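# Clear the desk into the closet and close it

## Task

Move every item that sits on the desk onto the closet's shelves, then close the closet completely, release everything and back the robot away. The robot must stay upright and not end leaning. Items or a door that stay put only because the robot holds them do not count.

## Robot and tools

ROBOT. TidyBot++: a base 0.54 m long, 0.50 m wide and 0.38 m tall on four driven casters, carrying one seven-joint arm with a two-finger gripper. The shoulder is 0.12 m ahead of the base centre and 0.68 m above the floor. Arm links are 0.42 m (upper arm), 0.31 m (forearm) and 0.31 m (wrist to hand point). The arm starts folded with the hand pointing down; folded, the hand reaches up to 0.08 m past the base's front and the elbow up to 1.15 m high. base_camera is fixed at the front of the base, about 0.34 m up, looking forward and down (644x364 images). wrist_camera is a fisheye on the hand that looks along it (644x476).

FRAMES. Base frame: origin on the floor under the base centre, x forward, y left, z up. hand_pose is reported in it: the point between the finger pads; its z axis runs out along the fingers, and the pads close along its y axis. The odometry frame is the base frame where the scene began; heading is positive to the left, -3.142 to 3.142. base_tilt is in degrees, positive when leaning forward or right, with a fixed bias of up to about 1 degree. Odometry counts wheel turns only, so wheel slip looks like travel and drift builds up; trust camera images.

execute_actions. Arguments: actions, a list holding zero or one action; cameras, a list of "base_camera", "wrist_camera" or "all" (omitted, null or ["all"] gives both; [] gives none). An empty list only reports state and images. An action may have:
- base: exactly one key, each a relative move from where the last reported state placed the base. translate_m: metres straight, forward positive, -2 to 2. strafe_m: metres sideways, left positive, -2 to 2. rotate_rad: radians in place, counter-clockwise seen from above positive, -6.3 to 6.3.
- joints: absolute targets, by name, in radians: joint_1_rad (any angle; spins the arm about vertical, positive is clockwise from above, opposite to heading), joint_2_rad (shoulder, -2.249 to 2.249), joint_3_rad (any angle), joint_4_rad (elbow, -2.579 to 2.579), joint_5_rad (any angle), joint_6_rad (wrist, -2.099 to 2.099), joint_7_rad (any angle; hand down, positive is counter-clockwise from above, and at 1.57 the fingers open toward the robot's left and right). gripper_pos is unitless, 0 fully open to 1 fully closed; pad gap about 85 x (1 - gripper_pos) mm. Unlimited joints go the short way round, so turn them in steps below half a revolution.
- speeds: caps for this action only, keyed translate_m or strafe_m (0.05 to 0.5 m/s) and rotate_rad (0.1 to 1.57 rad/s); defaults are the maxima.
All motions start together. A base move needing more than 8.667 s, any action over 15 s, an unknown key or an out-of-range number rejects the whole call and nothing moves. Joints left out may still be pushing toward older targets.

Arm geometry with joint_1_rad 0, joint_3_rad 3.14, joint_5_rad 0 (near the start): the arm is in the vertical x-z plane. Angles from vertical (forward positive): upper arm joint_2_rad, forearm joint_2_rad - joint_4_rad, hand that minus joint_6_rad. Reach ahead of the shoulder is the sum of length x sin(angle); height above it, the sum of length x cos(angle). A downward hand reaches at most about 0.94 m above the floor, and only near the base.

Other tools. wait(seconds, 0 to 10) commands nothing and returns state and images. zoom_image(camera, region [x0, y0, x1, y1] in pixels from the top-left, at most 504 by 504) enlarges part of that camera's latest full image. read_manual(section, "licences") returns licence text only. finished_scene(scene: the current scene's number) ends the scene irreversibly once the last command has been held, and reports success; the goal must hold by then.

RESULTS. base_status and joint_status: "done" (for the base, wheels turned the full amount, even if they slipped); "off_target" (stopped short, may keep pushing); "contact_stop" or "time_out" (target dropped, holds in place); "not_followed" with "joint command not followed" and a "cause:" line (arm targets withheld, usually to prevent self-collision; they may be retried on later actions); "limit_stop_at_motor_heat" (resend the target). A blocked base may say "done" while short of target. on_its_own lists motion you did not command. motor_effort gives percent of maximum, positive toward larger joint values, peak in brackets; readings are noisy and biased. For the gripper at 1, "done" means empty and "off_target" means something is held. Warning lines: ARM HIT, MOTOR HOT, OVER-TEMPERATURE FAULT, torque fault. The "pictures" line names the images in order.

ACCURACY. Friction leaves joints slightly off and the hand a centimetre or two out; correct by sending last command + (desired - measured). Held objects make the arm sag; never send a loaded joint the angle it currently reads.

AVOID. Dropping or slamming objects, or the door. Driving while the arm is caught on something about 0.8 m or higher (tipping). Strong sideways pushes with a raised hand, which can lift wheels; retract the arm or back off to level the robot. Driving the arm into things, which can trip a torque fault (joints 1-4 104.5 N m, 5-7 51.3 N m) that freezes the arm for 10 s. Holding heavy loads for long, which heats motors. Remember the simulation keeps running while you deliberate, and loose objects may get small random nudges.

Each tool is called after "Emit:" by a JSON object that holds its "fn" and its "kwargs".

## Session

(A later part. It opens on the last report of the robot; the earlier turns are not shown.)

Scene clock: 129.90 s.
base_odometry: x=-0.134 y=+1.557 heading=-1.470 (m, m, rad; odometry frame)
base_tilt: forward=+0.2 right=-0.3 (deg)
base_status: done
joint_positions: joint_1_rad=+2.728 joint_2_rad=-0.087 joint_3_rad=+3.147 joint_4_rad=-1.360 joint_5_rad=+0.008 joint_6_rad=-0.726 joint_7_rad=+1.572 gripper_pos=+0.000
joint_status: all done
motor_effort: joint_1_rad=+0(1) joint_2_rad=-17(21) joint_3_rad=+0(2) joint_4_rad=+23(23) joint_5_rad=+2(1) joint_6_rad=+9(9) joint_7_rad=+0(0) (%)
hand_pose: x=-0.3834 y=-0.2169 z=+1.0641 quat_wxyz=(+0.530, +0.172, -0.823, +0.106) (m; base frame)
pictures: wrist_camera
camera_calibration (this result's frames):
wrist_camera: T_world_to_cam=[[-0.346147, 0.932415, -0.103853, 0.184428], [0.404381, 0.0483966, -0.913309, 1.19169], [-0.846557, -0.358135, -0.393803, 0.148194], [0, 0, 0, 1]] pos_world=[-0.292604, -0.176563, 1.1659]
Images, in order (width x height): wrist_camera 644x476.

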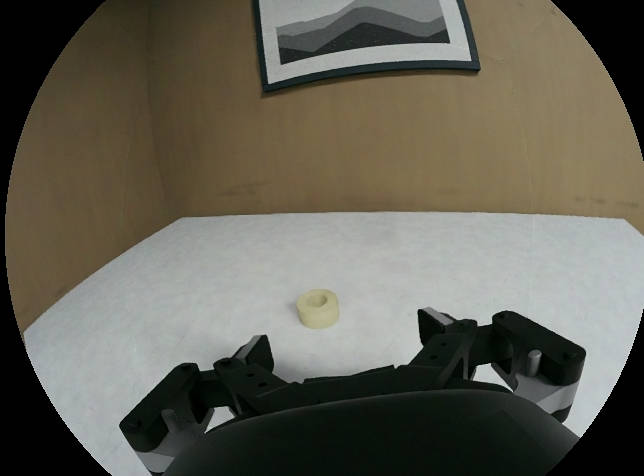

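Emit:
{"fn": "execute_actions", "kwargs": {"actions": [{"joints":{"joint_1_rad":2.68,"joint_2_rad":0.2,"joint_4_rad":-1.235,"joint_6_rad":-0.525}}], "cameras": ["wrist_camera"]}}

Scene clock: 134.20 s.
base_odometry: x=-0.134 y=+1.557 heading=-1.470 (m, m, rad; odometry frame)
base_tilt: forward=+0.2 right=-0.3 (deg)
base_status: not commanded
joint_positions: joint_1_rad=+2.695 joint_2_rad=+0.206 joint_3_rad=+3.147 joint_4_rad=-1.264 joint_5_rad=+0.008 joint_6_rad=-0.562 joint_7_rad=+1.572 gripper_pos=+0.000
joint_status: all done
motor_effort: joint_1_rad=+0(1) joint_2_rad=-29(31) joint_3_rad=+0(0) joint_4_rad=+23(24) joint_5_rad=+0(1) joint_6_rad=+8(9) joint_7_rad=-1(1) (%)
hand_pose: x=-0.4936 y=-0.2896 z=+0.9870 quat_wxyz=(+0.515, +0.189, -0.829, +0.111) (m; base frame)
pictures: wrist_camera
camera_calibration (this result's frames):
wrist_camera: T_world_to_cam=[[-0.374644, 0.921732, -0.10026, 0.185391], [0.429047, 0.0764885, -0.900038, 1.17655], [-0.821925, -0.38021, -0.424123, 0.0341831], [0, 0, 0, 1]] pos_world=[-0.407246, -0.247877, 1.09203]
Images, in order (width x height): wrist_camera 644x476.

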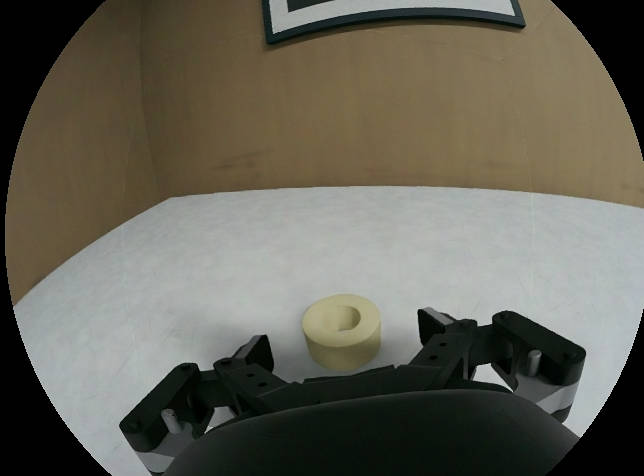

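Emit:
{"fn": "execute_actions", "kwargs": {"actions": [{"base":{"translate_m":-0.015},"joints":{"joint_2_rad":0.227}}], "cameras": ["wrist_camera"]}}

Emit:
{"fn": "execute_actions", "kwargs": {"actions": [{"joints":{"gripper_pos":1.0}}], "cameras": ["wrist_camera"]}}

Scene clock: 136.07 s.
base_odometry: x=-0.136 y=+1.572 heading=-1.470 (m, m, rad; odometry frame)
base_tilt: forward=+0.2 right=-0.3 (deg)
base_status: done
joint_positions: joint_1_rad=+2.692 joint_2_rad=+0.227 joint_3_rad=+3.147 joint_4_rad=-1.260 joint_5_rad=+0.008 joint_6_rad=-0.560 joint_7_rad=+1.572 gripper_pos=+0.000
joint_status: all done
motor_effort: joint_1_rad=+0(2) joint_2_rad=-29(31) joint_3_rad=+0(1) joint_4_rad=+23(24) joint_5_rad=+1(1) joint_6_rad=+8(9) joint_7_rad=-1(1) (%)
hand_pose: x=-0.4991 y=-0.2943 z=+0.9756 quat_wxyz=(+0.509, +0.191, -0.832, +0.110) (m; base frame)
pictures: wrist_camera
camera_calibration (this result's frames):
wrist_camera: T_world_to_cam=[[-0.375848, 0.921344, -0.0993192, 0.184903], [0.440926, 0.0835353, -0.893648, 1.17078], [-0.81506, -0.379668, -0.437641, 0.0398626], [0, 0, 0, 1]] pos_world=[-0.414241, -0.253026, 1.08207]
Images, in order (width x height): wrist_camera 644x476.

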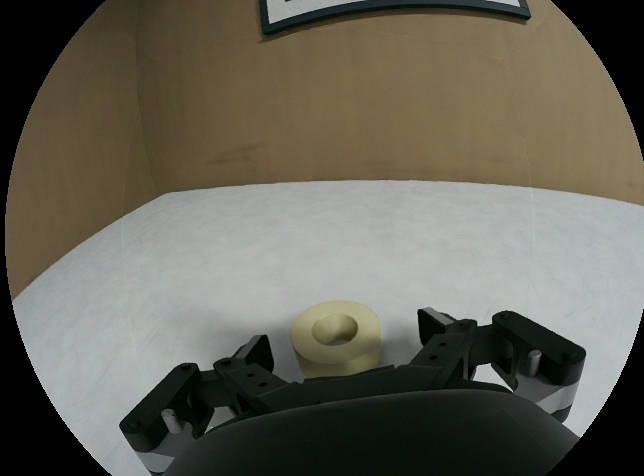

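Scene clock: 137.17 s.
base_odometry: x=-0.136 y=+1.572 heading=-1.470 (m, m, rad; odometry frame)
base_tilt: forward=+0.2 right=-0.3 (deg)
base_status: not commanded
joint_positions: joint_1_rad=+2.692 joint_2_rad=+0.227 joint_3_rad=+3.147 joint_4_rad=-1.259 joint_5_rad=+0.008 joint_6_rad=-0.559 joint_7_rad=+1.572 gripper_pos=+0.498
joint_status: gripper_pos off_target (ended at +0.498, target +1.000)
motor_effort: joint_1_rad=+0(0) joint_2_rad=-29(29) joint_3_rad=+0(0) joint_4_rad=+24(23) joint_5_rad=+1(1) joint_6_rad=+9(9) joint_7_rad=+0(1) (%)
hand_pose: x=-0.4993 y=-0.2944 z=+0.9763 quat_wxyz=(+0.509, +0.190, -0.832, +0.110) (m; base frame)
pictures: wrist_camera
camera_calibration (this result's frames):
wrist_camera: T_world_to_cam=[[-0.376016, 0.921265, -0.0994172, 0.184974], [0.439512, 0.0828685, -0.894406, 1.17132], [-0.815746, -0.380006, -0.436066, 0.0379825], [0, 0, 0, 1]] pos_world=[-0.414269, -0.253042, 1.08258]
Images, in order (width x height): wrist_camera 644x476.

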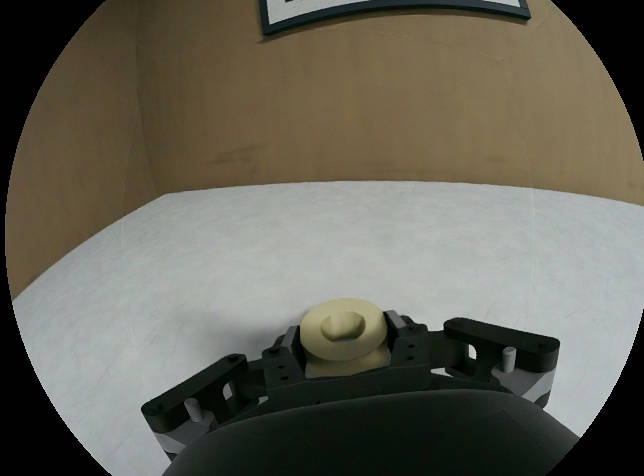

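Emit:
{"fn": "execute_actions", "kwargs": {"actions": [{"joints":{"joint_2_rad":0.12,"joint_4_rad":-1.0,"joint_6_rad":-0.9}}], "cameras": []}}

Emit:
{"fn": "execute_actions", "kwargs": {"actions": [{"base":{"translate_m":2.0},"joints":{"joint_1_rad":-0.012}}], "cameras": []}}

Emit:
{"fn": "execute_actions", "kwargs": {"actions": [{"base":{"strafe_m":0.3}}], "cameras": []}}

Emit:
{"fn": "execute_actions", "kwargs": {"actions": [{"base":{"translate_m":0.55}}]}}

Scene clock: 141.00 s.
base_odometry: x=-0.136 y=+1.572 heading=-1.470 (m, m, rad; odometry frame)
base_tilt: forward=+0.2 right=-0.3 (deg)
base_status: not commanded
joint_positions: joint_1_rad=+2.692 joint_2_rad=+0.116 joint_3_rad=+3.147 joint_4_rad=-1.019 joint_5_rad=+0.008 joint_6_rad=-0.864 joint_7_rad=+1.572 gripper_pos=+0.498
joint_status: all done
motor_effort: joint_1_rad=+0(0) joint_2_rad=-24(31) joint_3_rad=+0(0) joint_4_rad=+22(25) joint_5_rad=+1(0) joint_6_rad=+9(9) joint_7_rad=-1(1) (%)
hand_pose: x=-0.4384 y=-0.2647 z=+1.1030 quat_wxyz=(+0.528, +0.186, -0.820, +0.114) (m; base frame)
pictures: none
No camera images: the call's "cameras" was empty. Leave "cameras" out to get every camera's image.

Scene clock: 146.47 s.
base_odometry: x=+0.065 y=-0.418 heading=-1.470 (m, m, rad; odometry frame)
base_tilt: forward=+0.3 right=-0.3 (deg)
base_status: done
joint_positions: joint_1_rad=-0.002 joint_2_rad=+0.127 joint_3_rad=+3.147 joint_4_rad=-1.019 joint_5_rad=+0.010 joint_6_rad=-0.867 joint_7_rad=+1.572 gripper_pos=+0.498
joint_status: all done
motor_effort: joint_1_rad=+0(3) joint_2_rad=-24(27) joint_3_rad=+0(1) joint_4_rad=+22(23) joint_5_rad=+1(0) joint_6_rad=+8(9) joint_7_rad=-1(1) (%)
hand_pose: x=+0.7399 y=-0.0031 z=+1.0959 quat_wxyz=(+0.007, +0.845, +0.000, +0.535) (m; base frame)
pictures: none
No camera images: the call's "cameras" was empty. Leave "cameras" out to get every camera's image.

Scene clock: 148.37 s.
base_odometry: x=+0.363 y=-0.388 heading=-1.470 (m, m, rad; odometry frame)
base_tilt: forward=+0.3 right=-0.3 (deg)
base_status: done
joint_positions: joint_1_rad=-0.011 joint_2_rad=+0.127 joint_3_rad=+3.147 joint_4_rad=-1.019 joint_5_rad=+0.010 joint_6_rad=-0.868 joint_7_rad=+1.572 gripper_pos=+0.498
joint_status: not commanded
motor_effort: joint_1_rad=+0(3) joint_2_rad=-25(26) joint_3_rad=+0(2) joint_4_rad=+22(22) joint_5_rad=+1(1) joint_6_rad=+8(9) joint_7_rad=-1(0) (%)
hand_pose: x=+0.7399 y=+0.0023 z=+1.0958 quat_wxyz=(+0.004, +0.845, +0.004, +0.535) (m; base frame)
pictures: none
No camera images: the call's "cameras" was empty. Leave "cameras" out to get every camera's image.

Scene clock: 150.83 s.
base_odometry: x=+0.419 y=-0.935 heading=-1.470 (m, m, rad; odometry frame)
base_tilt: forward=+0.3 right=-0.3 (deg)
base_status: done
joint_positions: joint_1_rad=-0.011 joint_2_rad=+0.126 joint_3_rad=+3.147 joint_4_rad=-1.018 joint_5_rad=+0.010 joint_6_rad=-0.869 joint_7_rad=+1.572 gripper_pos=+0.498
joint_status: not commanded
motor_effort: joint_1_rad=+0(2) joint_2_rad=-24(27) joint_3_rad=+0(1) joint_4_rad=+22(24) joint_5_rad=+1(0) joint_6_rad=+9(9) joint_7_rad=-1(0) (%)
hand_pose: x=+0.7395 y=+0.0023 z=+1.0956 quat_wxyz=(+0.004, +0.845, +0.004, +0.534) (m; base frame)
pictures: base_camera, wrist_camera
camera_calibration (this result's frames):
wrist_camera: T_world_to_cam=[[-0.051357, -0.993625, -0.100362, 0.154592], [-0.404744, 0.11258, -0.907474, 1.34761], [0.912987, -0.00598417, -0.407945, -0.0967849], [0, 0, 0, 1]] pos_world=[0.641739, 0.00131326, 1.19895]
Images, in order (width x height): base_camera 644x364, wrist_camera 644x476.

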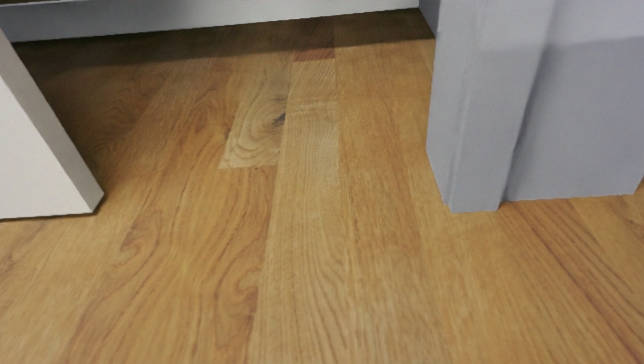

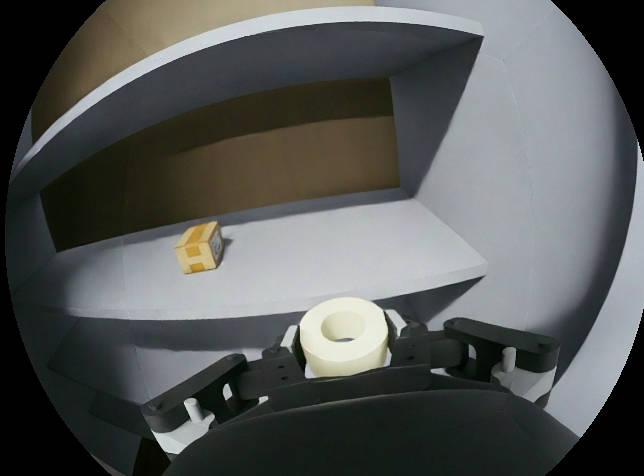

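Emit:
{"fn": "execute_actions", "kwargs": {"actions": [{"base":{"translate_m":0.24},"speeds":{"translate_m":0.25}}], "cameras": []}}

Emit:
{"fn": "execute_actions", "kwargs": {"actions": [{"joints":{"joint_4_rad":-1.19,"joint_6_rad":-0.71}}], "cameras": []}}

Emit:
{"fn": "execute_actions", "kwargs": {"actions": [{"joints":{"joint_2_rad":0.15}}], "cameras": ["wrist_camera"]}}

Scene clock: 154.47 s.
base_odometry: x=+0.443 y=-1.174 heading=-1.470 (m, m, rad; odometry frame)
base_tilt: forward=+0.3 right=-0.3 (deg)
base_status: done
joint_positions: joint_1_rad=-0.011 joint_2_rad=+0.124 joint_3_rad=+3.147 joint_4_rad=-1.018 joint_5_rad=+0.010 joint_6_rad=-0.870 joint_7_rad=+1.572 gripper_pos=+0.498
joint_status: not commanded
motor_effort: joint_1_rad=+0(1) joint_2_rad=-25(27) joint_3_rad=+0(1) joint_4_rad=+22(22) joint_5_rad=+1(2) joint_6_rad=+9(9) joint_7_rad=+0(1) (%)
hand_pose: x=+0.7386 y=+0.0022 z=+1.0968 quat_wxyz=(+0.004, +0.845, +0.003, +0.535) (m; base frame)
pictures: none
No camera images: the call's "cameras" was empty. Leave "cameras" out to get every camera's image.

Scene clock: 155.63 s.
base_odometry: x=+0.443 y=-1.174 heading=-1.470 (m, m, rad; odometry frame)
base_tilt: forward=+0.3 right=-0.3 (deg)
base_status: not commanded
joint_positions: joint_1_rad=-0.011 joint_2_rad=+0.124 joint_3_rad=+3.147 joint_4_rad=-1.170 joint_5_rad=+0.010 joint_6_rad=-0.748 joint_7_rad=+1.572 gripper_pos=+0.498
joint_status: all done
motor_effort: joint_1_rad=+0(0) joint_2_rad=-25(27) joint_3_rad=+0(0) joint_4_rad=+23(24) joint_5_rad=+0(1) joint_6_rad=+9(9) joint_7_rad=+0(1) (%)
hand_pose: x=+0.7510 y=+0.0025 z=+1.0436 quat_wxyz=(+0.004, +0.853, +0.004, +0.522) (m; base frame)
pictures: none
No camera images: the call's "cameras" was empty. Leave "cameras" out to get every camera's image.

Scene clock: 156.27 s.
base_odometry: x=+0.443 y=-1.174 heading=-1.470 (m, m, rad; odometry frame)
base_tilt: forward=+0.3 right=-0.3 (deg)
base_status: not commanded
joint_positions: joint_1_rad=-0.011 joint_2_rad=+0.131 joint_3_rad=+3.147 joint_4_rad=-1.170 joint_5_rad=+0.010 joint_6_rad=-0.741 joint_7_rad=+1.572 gripper_pos=+0.498
joint_status: all done
motor_effort: joint_1_rad=-1(0) joint_2_rad=-23(26) joint_3_rad=+0(0) joint_4_rad=+21(22) joint_5_rad=+0(1) joint_6_rad=+8(9) joint_7_rad=-1(0) (%)
hand_pose: x=+0.7543 y=+0.0026 z=+1.0416 quat_wxyz=(+0.004, +0.853, +0.004, +0.523) (m; base frame)
pictures: wrist_camera
camera_calibration (this result's frames):
wrist_camera: T_world_to_cam=[[-0.0528695, -0.993748, -0.0983361, 0.149295], [-0.42968, 0.11153, -0.896067, 1.3115], [0.901432, -0.00512152, -0.43289, -0.0975913], [0, 0, 0, 1]] pos_world=[0.659391, 0.00159038, 1.14763]
Images, in order (width x height): wrist_camera 644x476.

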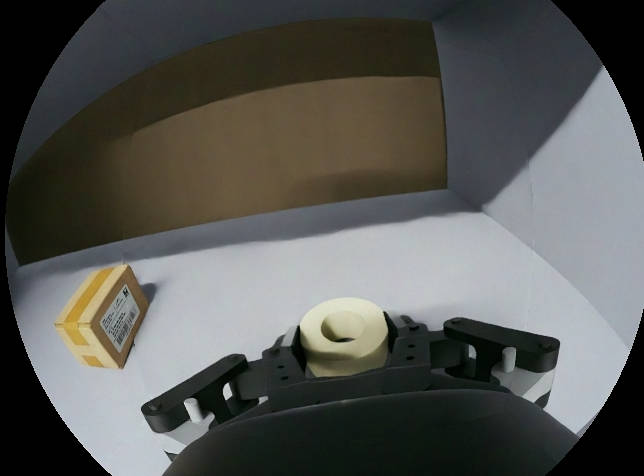

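Emit:
{"fn": "execute_actions", "kwargs": {"actions": [{"joints":{"gripper_pos":0,"joint_2_rad":0.12}}], "cameras": []}}

Emit:
{"fn": "execute_actions", "kwargs": {"actions": [{"base":{"translate_m":-0.46}}], "cameras": []}}

Emit:
{"fn": "execute_actions", "kwargs": {"actions": [{"base":{"strafe_m":0.365},"joints":{"joint_2_rad":-0.31,"joint_4_rad":-2.035,"joint_6_rad":0.18,"gripper_pos":1.0}}]}}

Scene clock: 159.17 s.
base_odometry: x=+0.443 y=-1.174 heading=-1.470 (m, m, rad; odometry frame)
base_tilt: forward=+0.3 right=-0.3 (deg)
base_status: not commanded
joint_positions: joint_1_rad=-0.011 joint_2_rad=+0.126 joint_3_rad=+3.147 joint_4_rad=-1.170 joint_5_rad=+0.010 joint_6_rad=-0.741 joint_7_rad=+1.572 gripper_pos=+0.000
joint_status: all done
motor_effort: joint_1_rad=+0(0) joint_2_rad=-25(27) joint_3_rad=+0(0) joint_4_rad=+22(23) joint_5_rad=+1(1) joint_6_rad=+8(9) joint_7_rad=+0(0) (%)
hand_pose: x=+0.7528 y=+0.0026 z=+1.0443 quat_wxyz=(+0.004, +0.851, +0.004, +0.524) (m; base frame)
pictures: none
No camera images: the call's "cameras" was empty. Leave "cameras" out to get every camera's image.

Scene clock: 161.50 s.
base_odometry: x=+0.397 y=-0.716 heading=-1.470 (m, m, rad; odometry frame)
base_tilt: forward=+0.3 right=-0.3 (deg)
base_status: done
joint_positions: joint_1_rad=-0.011 joint_2_rad=+0.115 joint_3_rad=+3.148 joint_4_rad=-1.170 joint_5_rad=+0.011 joint_6_rad=-0.741 joint_7_rad=+1.572 gripper_pos=+0.000
joint_status: not commanded
motor_effort: joint_1_rad=+0(4) joint_2_rad=-25(29) joint_3_rad=+0(3) joint_4_rad=+22(25) joint_5_rad=+1(0) joint_6_rad=+8(9) joint_7_rad=+0(1) (%)
hand_pose: x=+0.7484 y=+0.0023 z=+1.0518 quat_wxyz=(+0.005, +0.848, +0.004, +0.530) (m; base frame)
pictures: none
No camera images: the call's "cameras" was empty. Leave "cameras" out to get every camera's image.

Scene clock: 163.63 s.
base_odometry: x=+0.760 y=-0.679 heading=-1.469 (m, m, rad; odometry frame)
base_tilt: forward=+0.3 right=-0.3 (deg)
base_status: done
joint_positions: joint_1_rad=-0.012 joint_2_rad=-0.299 joint_3_rad=+3.148 joint_4_rad=-2.009 joint_5_rad=+0.011 joint_6_rad=+0.144 joint_7_rad=+1.572 gripper_pos=+0.999
joint_status: all done
motor_effort: joint_1_rad=+0(4) joint_2_rad=-11(25) joint_3_rad=+1(3) joint_4_rad=+24(24) joint_5_rad=+1(0) joint_6_rad=+9(9) joint_7_rad=+0(0) (%)
hand_pose: x=+0.6178 y=+0.0044 z=+1.0414 quat_wxyz=(+0.001, +0.706, +0.007, +0.709) (m; base frame)
pictures: base_camera, wrist_camera
camera_calibration (this result's frames):
wrist_camera: T_world_to_cam=[[0.00891451, -0.993567, -0.112892, 0.120879], [0.0262495, 0.11309, -0.993238, 1.07194], [0.999616, 0.00589088, 0.0270888, -0.514392], [0, 0, 0, 1]] pos_world=[0.484979, 0.00190599, 1.09227]
Images, in order (width x height): base_camera 644x364, wrist_camera 644x476.

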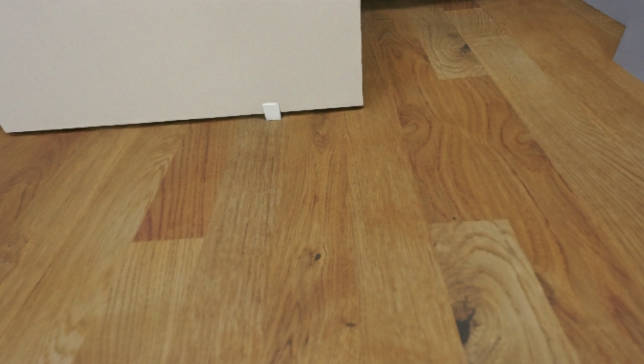

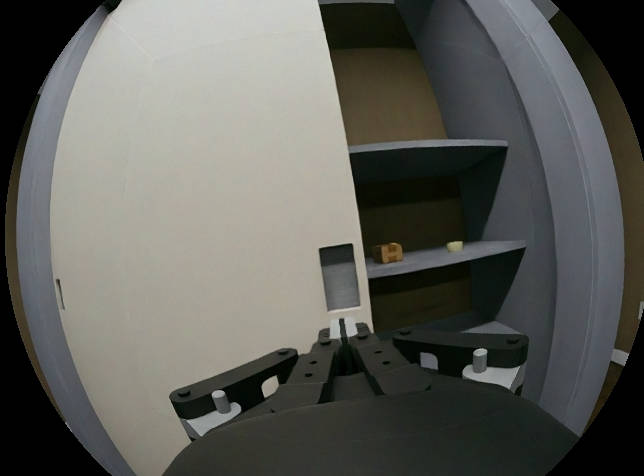

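Emit:
{"fn": "execute_actions", "kwargs": {"actions": [{"base":{"translate_m":0.145},"speeds":{"translate_m":0.25}}]}}

Scene clock: 167.07 s.
base_odometry: x=+0.775 y=-0.823 heading=-1.469 (m, m, rad; odometry frame)
base_tilt: forward=+0.3 right=-0.3 (deg)
base_status: done
joint_positions: joint_1_rad=-0.012 joint_2_rad=-0.304 joint_3_rad=+3.148 joint_4_rad=-2.010 joint_5_rad=+0.011 joint_6_rad=+0.145 joint_7_rad=+1.572 gripper_pos=+0.999
joint_status: not commanded
motor_effort: joint_1_rad=+0(1) joint_2_rad=-10(13) joint_3_rad=+0(1) joint_4_rad=+23(25) joint_5_rad=+1(1) joint_6_rad=+9(10) joint_7_rad=+0(0) (%)
hand_pose: x=+0.6159 y=+0.0044 z=+1.0439 quat_wxyz=(+0.001, +0.704, +0.007, +0.710) (m; base frame)
pictures: base_camera, wrist_camera
camera_calibration (this result's frames):
wrist_camera: T_world_to_cam=[[0.00955407, -0.993559, -0.112909, 0.120779], [0.0317692, 0.113158, -0.993069, 1.07087], [0.99945, 0.00590083, 0.0326457, -0.518277], [0, 0, 0, 1]] pos_world=[0.482818, 0.0018818, 1.094]
Images, in order (width x height): base_camera 644x364, wrist_camera 644x476.

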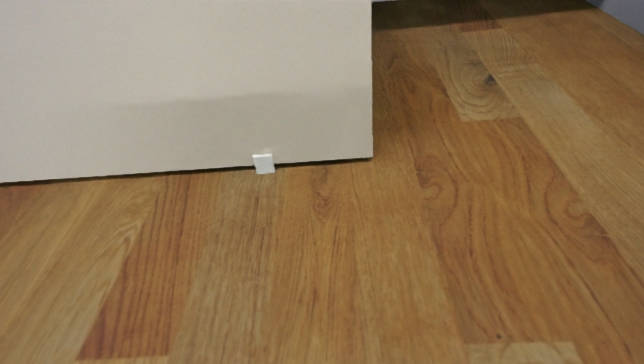

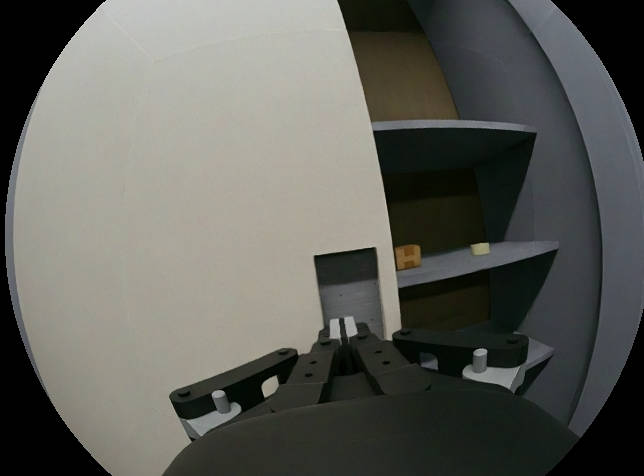

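Emit:
{"fn": "execute_actions", "kwargs": {"actions": [{"base":{"strafe_m":-0.008}}], "cameras": []}}

Emit:
{"fn": "execute_actions", "kwargs": {"actions": [{"base":{"translate_m":0.036},"speeds":{"translate_m":0.06}}], "cameras": ["wrist_camera"]}}

Emit:
{"fn": "execute_actions", "kwargs": {"actions": [{"base":{"strafe_m":-0.42},"speeds":{"strafe_m":0.15}}]}}

Scene clock: 169.13 s.
base_odometry: x=+0.767 y=-0.824 heading=-1.469 (m, m, rad; odometry frame)
base_tilt: forward=+0.3 right=-0.3 (deg)
base_status: done
joint_positions: joint_1_rad=-0.013 joint_2_rad=-0.304 joint_3_rad=+3.148 joint_4_rad=-2.010 joint_5_rad=+0.011 joint_6_rad=+0.145 joint_7_rad=+1.572 gripper_pos=+0.999
joint_status: not commanded
motor_effort: joint_1_rad=+0(2) joint_2_rad=-10(13) joint_3_rad=+1(2) joint_4_rad=+23(24) joint_5_rad=+1(0) joint_6_rad=+9(9) joint_7_rad=+0(0) (%)
hand_pose: x=+0.6159 y=+0.0043 z=+1.0439 quat_wxyz=(+0.001, +0.704, +0.006, +0.710) (m; base frame)
pictures: none
No camera images: the call's "cameras" was empty. Leave "cameras" out to get every camera's image.

Scene clock: 170.23 s.
base_odometry: x=+0.771 y=-0.860 heading=-1.469 (m, m, rad; odometry frame)
base_tilt: forward=+0.3 right=-0.3 (deg)
base_status: done
joint_positions: joint_1_rad=-0.013 joint_2_rad=-0.322 joint_3_rad=+3.148 joint_4_rad=-2.020 joint_5_rad=+0.011 joint_6_rad=+0.146 joint_7_rad=+1.572 gripper_pos=+0.999
joint_status: not commanded
motor_effort: joint_1_rad=-1(1) joint_2_rad=-6(11) joint_3_rad=+0(3) joint_4_rad=+23(30) joint_5_rad=+0(0) joint_6_rad=+9(12) joint_7_rad=-1(1) (%)
hand_pose: x=+0.6091 y=+0.0042 z=+1.0468 quat_wxyz=(+0.001, +0.700, +0.006, +0.714) (m; base frame)
pictures: wrist_camera
camera_calibration (this result's frames):
wrist_camera: T_world_to_cam=[[0.0104551, -0.993535, -0.11304, 0.120595], [0.0408516, 0.113376, -0.992712, 1.06809], [0.999111, 0.00576099, 0.0417729, -0.520886], [0, 0, 0, 1]] pos_world=[0.475529, 0.00172001, 1.0957]
Images, in order (width x height): wrist_camera 644x476.

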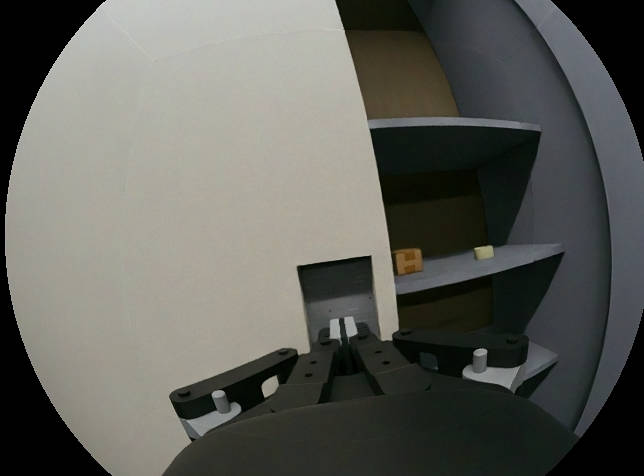

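Scene clock: 173.73 s.
base_odometry: x=+0.353 y=-0.903 heading=-1.469 (m, m, rad; odometry frame)
base_tilt: forward=+0.2 right=-0.3 (deg)
base_status: done
joint_positions: joint_1_rad=-0.016 joint_2_rad=-0.330 joint_3_rad=+3.146 joint_4_rad=-2.027 joint_5_rad=+0.011 joint_6_rad=+0.147 joint_7_rad=+1.572 gripper_pos=+0.999
joint_status: not commanded
motor_effort: joint_1_rad=-2(7) joint_2_rad=-3(11) joint_3_rad=-1(9) joint_4_rad=+27(27) joint_5_rad=+0(1) joint_6_rad=+12(12) joint_7_rad=-1(1) (%)
hand_pose: x=+0.6058 y=+0.0074 z=+1.0465 quat_wxyz=(-0.001, +0.700, +0.009, +0.714) (m; base frame)
pictures: base_camera, wrist_camera
camera_calibration (this result's frames):
wrist_camera: T_world_to_cam=[[0.0164611, -0.993541, -0.112272, 0.119247], [0.0417142, 0.112872, -0.992734, 1.06712], [0.998994, 0.0116582, 0.0433027, -0.519167], [0, 0, 0, 1]] pos_world=[0.472168, 0.00408117, 1.09524]
Images, in order (width x height): base_camera 644x364, wrist_camera 644x476.

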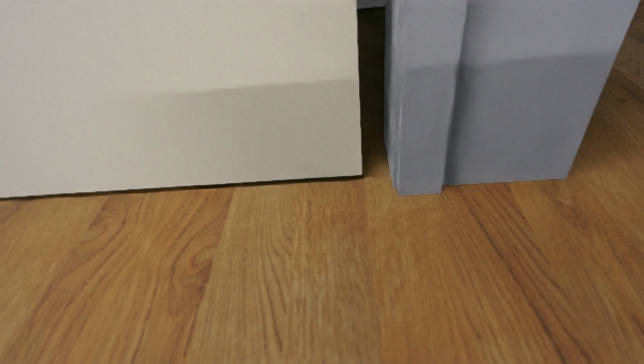

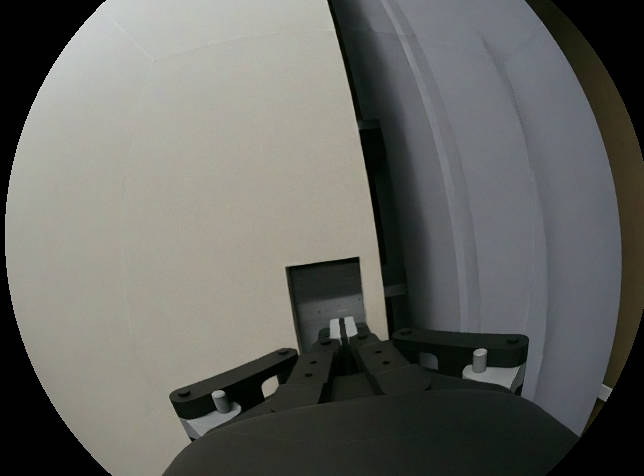

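Emit:
{"fn": "execute_actions", "kwargs": {"actions": [{"base":{"strafe_m":-0.075},"speeds":{"strafe_m":0.05}}]}}

Scene clock: 176.63 s.
base_odometry: x=+0.278 y=-0.911 heading=-1.469 (m, m, rad; odometry frame)
base_tilt: forward=+0.3 right=-0.3 (deg)
base_status: done
joint_positions: joint_1_rad=-0.051 joint_2_rad=-0.330 joint_3_rad=+3.116 joint_4_rad=-2.028 joint_5_rad=+0.012 joint_6_rad=+0.148 joint_7_rad=+1.572 gripper_pos=+0.999
joint_status: not commanded
motor_effort: joint_1_rad=+8(10) joint_2_rad=-7(8) joint_3_rad=+9(12) joint_4_rad=+23(27) joint_5_rad=+0(1) joint_6_rad=+9(12) joint_7_rad=-1(1) (%)
hand_pose: x=+0.6036 y=+0.0419 z=+1.0465 quat_wxyz=(-0.020, +0.699, +0.035, +0.714) (m; base frame)
pictures: base_camera, wrist_camera
camera_calibration (this result's frames):
wrist_camera: T_world_to_cam=[[0.0799728, -0.99155, -0.102144, 0.104558], [0.0361245, 0.105288, -0.993785, 1.06813], [0.996142, 0.0757859, 0.0442394, -0.519378], [0, 0, 0, 1]] pos_world=[0.470427, 0.0305744, 1.09515]
Images, in order (width x height): base_camera 644x364, wrist_camera 644x476.

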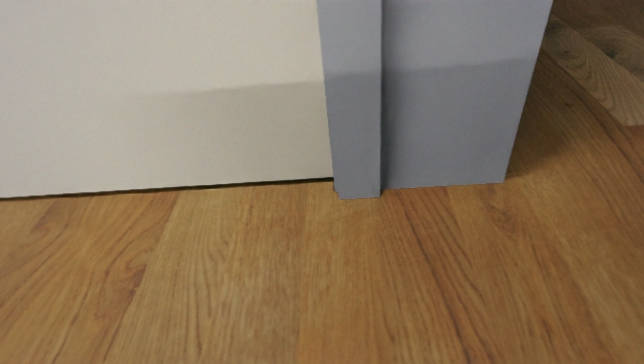

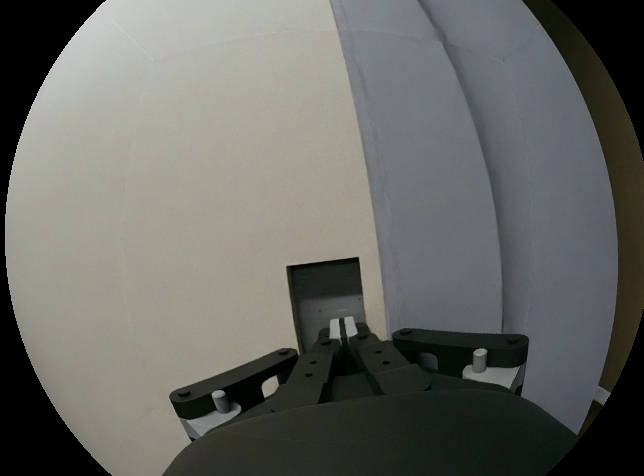

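Emit:
{"fn": "execute_actions", "kwargs": {"actions": [{"base":{"translate_m":-0.5},"joints":{"joint_1_rad":-0.051,"joint_3_rad":3.116}}]}}

Scene clock: 184.23 s.
base_odometry: x=+0.227 y=-0.413 heading=-1.469 (m, m, rad; odometry frame)
base_tilt: forward=+0.2 right=-0.3 (deg)
base_status: done
joint_positions: joint_1_rad=-0.048 joint_2_rad=-0.316 joint_3_rad=+3.119 joint_4_rad=-2.028 joint_5_rad=+0.012 joint_6_rad=+0.148 joint_7_rad=+1.572 gripper_pos=+0.999
joint_status: all done
motor_effort: joint_1_rad=+0(7) joint_2_rad=-10(12) joint_3_rad=+1(8) joint_4_rad=+24(25) joint_5_rad=+0(1) joint_6_rad=+9(10) joint_7_rad=+0(0) (%)
hand_pose: x=+0.6091 y=+0.0386 z=+1.0398 quat_wxyz=(-0.018, +0.704, +0.032, +0.709) (m; base frame)
pictures: base_camera, wrist_camera
camera_calibration (this result's frames):
wrist_camera: T_world_to_cam=[[0.0721558, -0.992009, -0.103496, 0.106402], [0.0230469, 0.105397, -0.994163, 1.06989], [0.997127, 0.0693494, 0.0304677, -0.510269], [0, 0, 0, 1]] pos_world=[0.476468, 0.0281754, 1.0902]
Images, in order (width x height): base_camera 644x364, wrist_camera 644x476.

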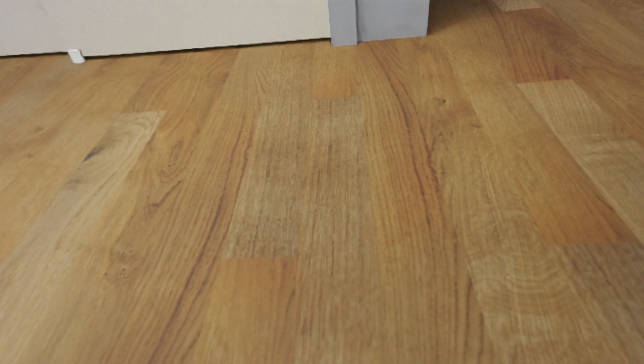

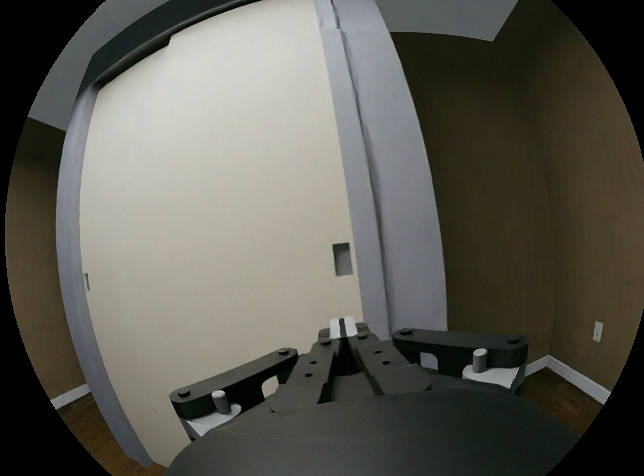

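Emit:
{"fn": "finished_scene", "kwargs": {"scene": 2}}

The scene is finished: the task was done.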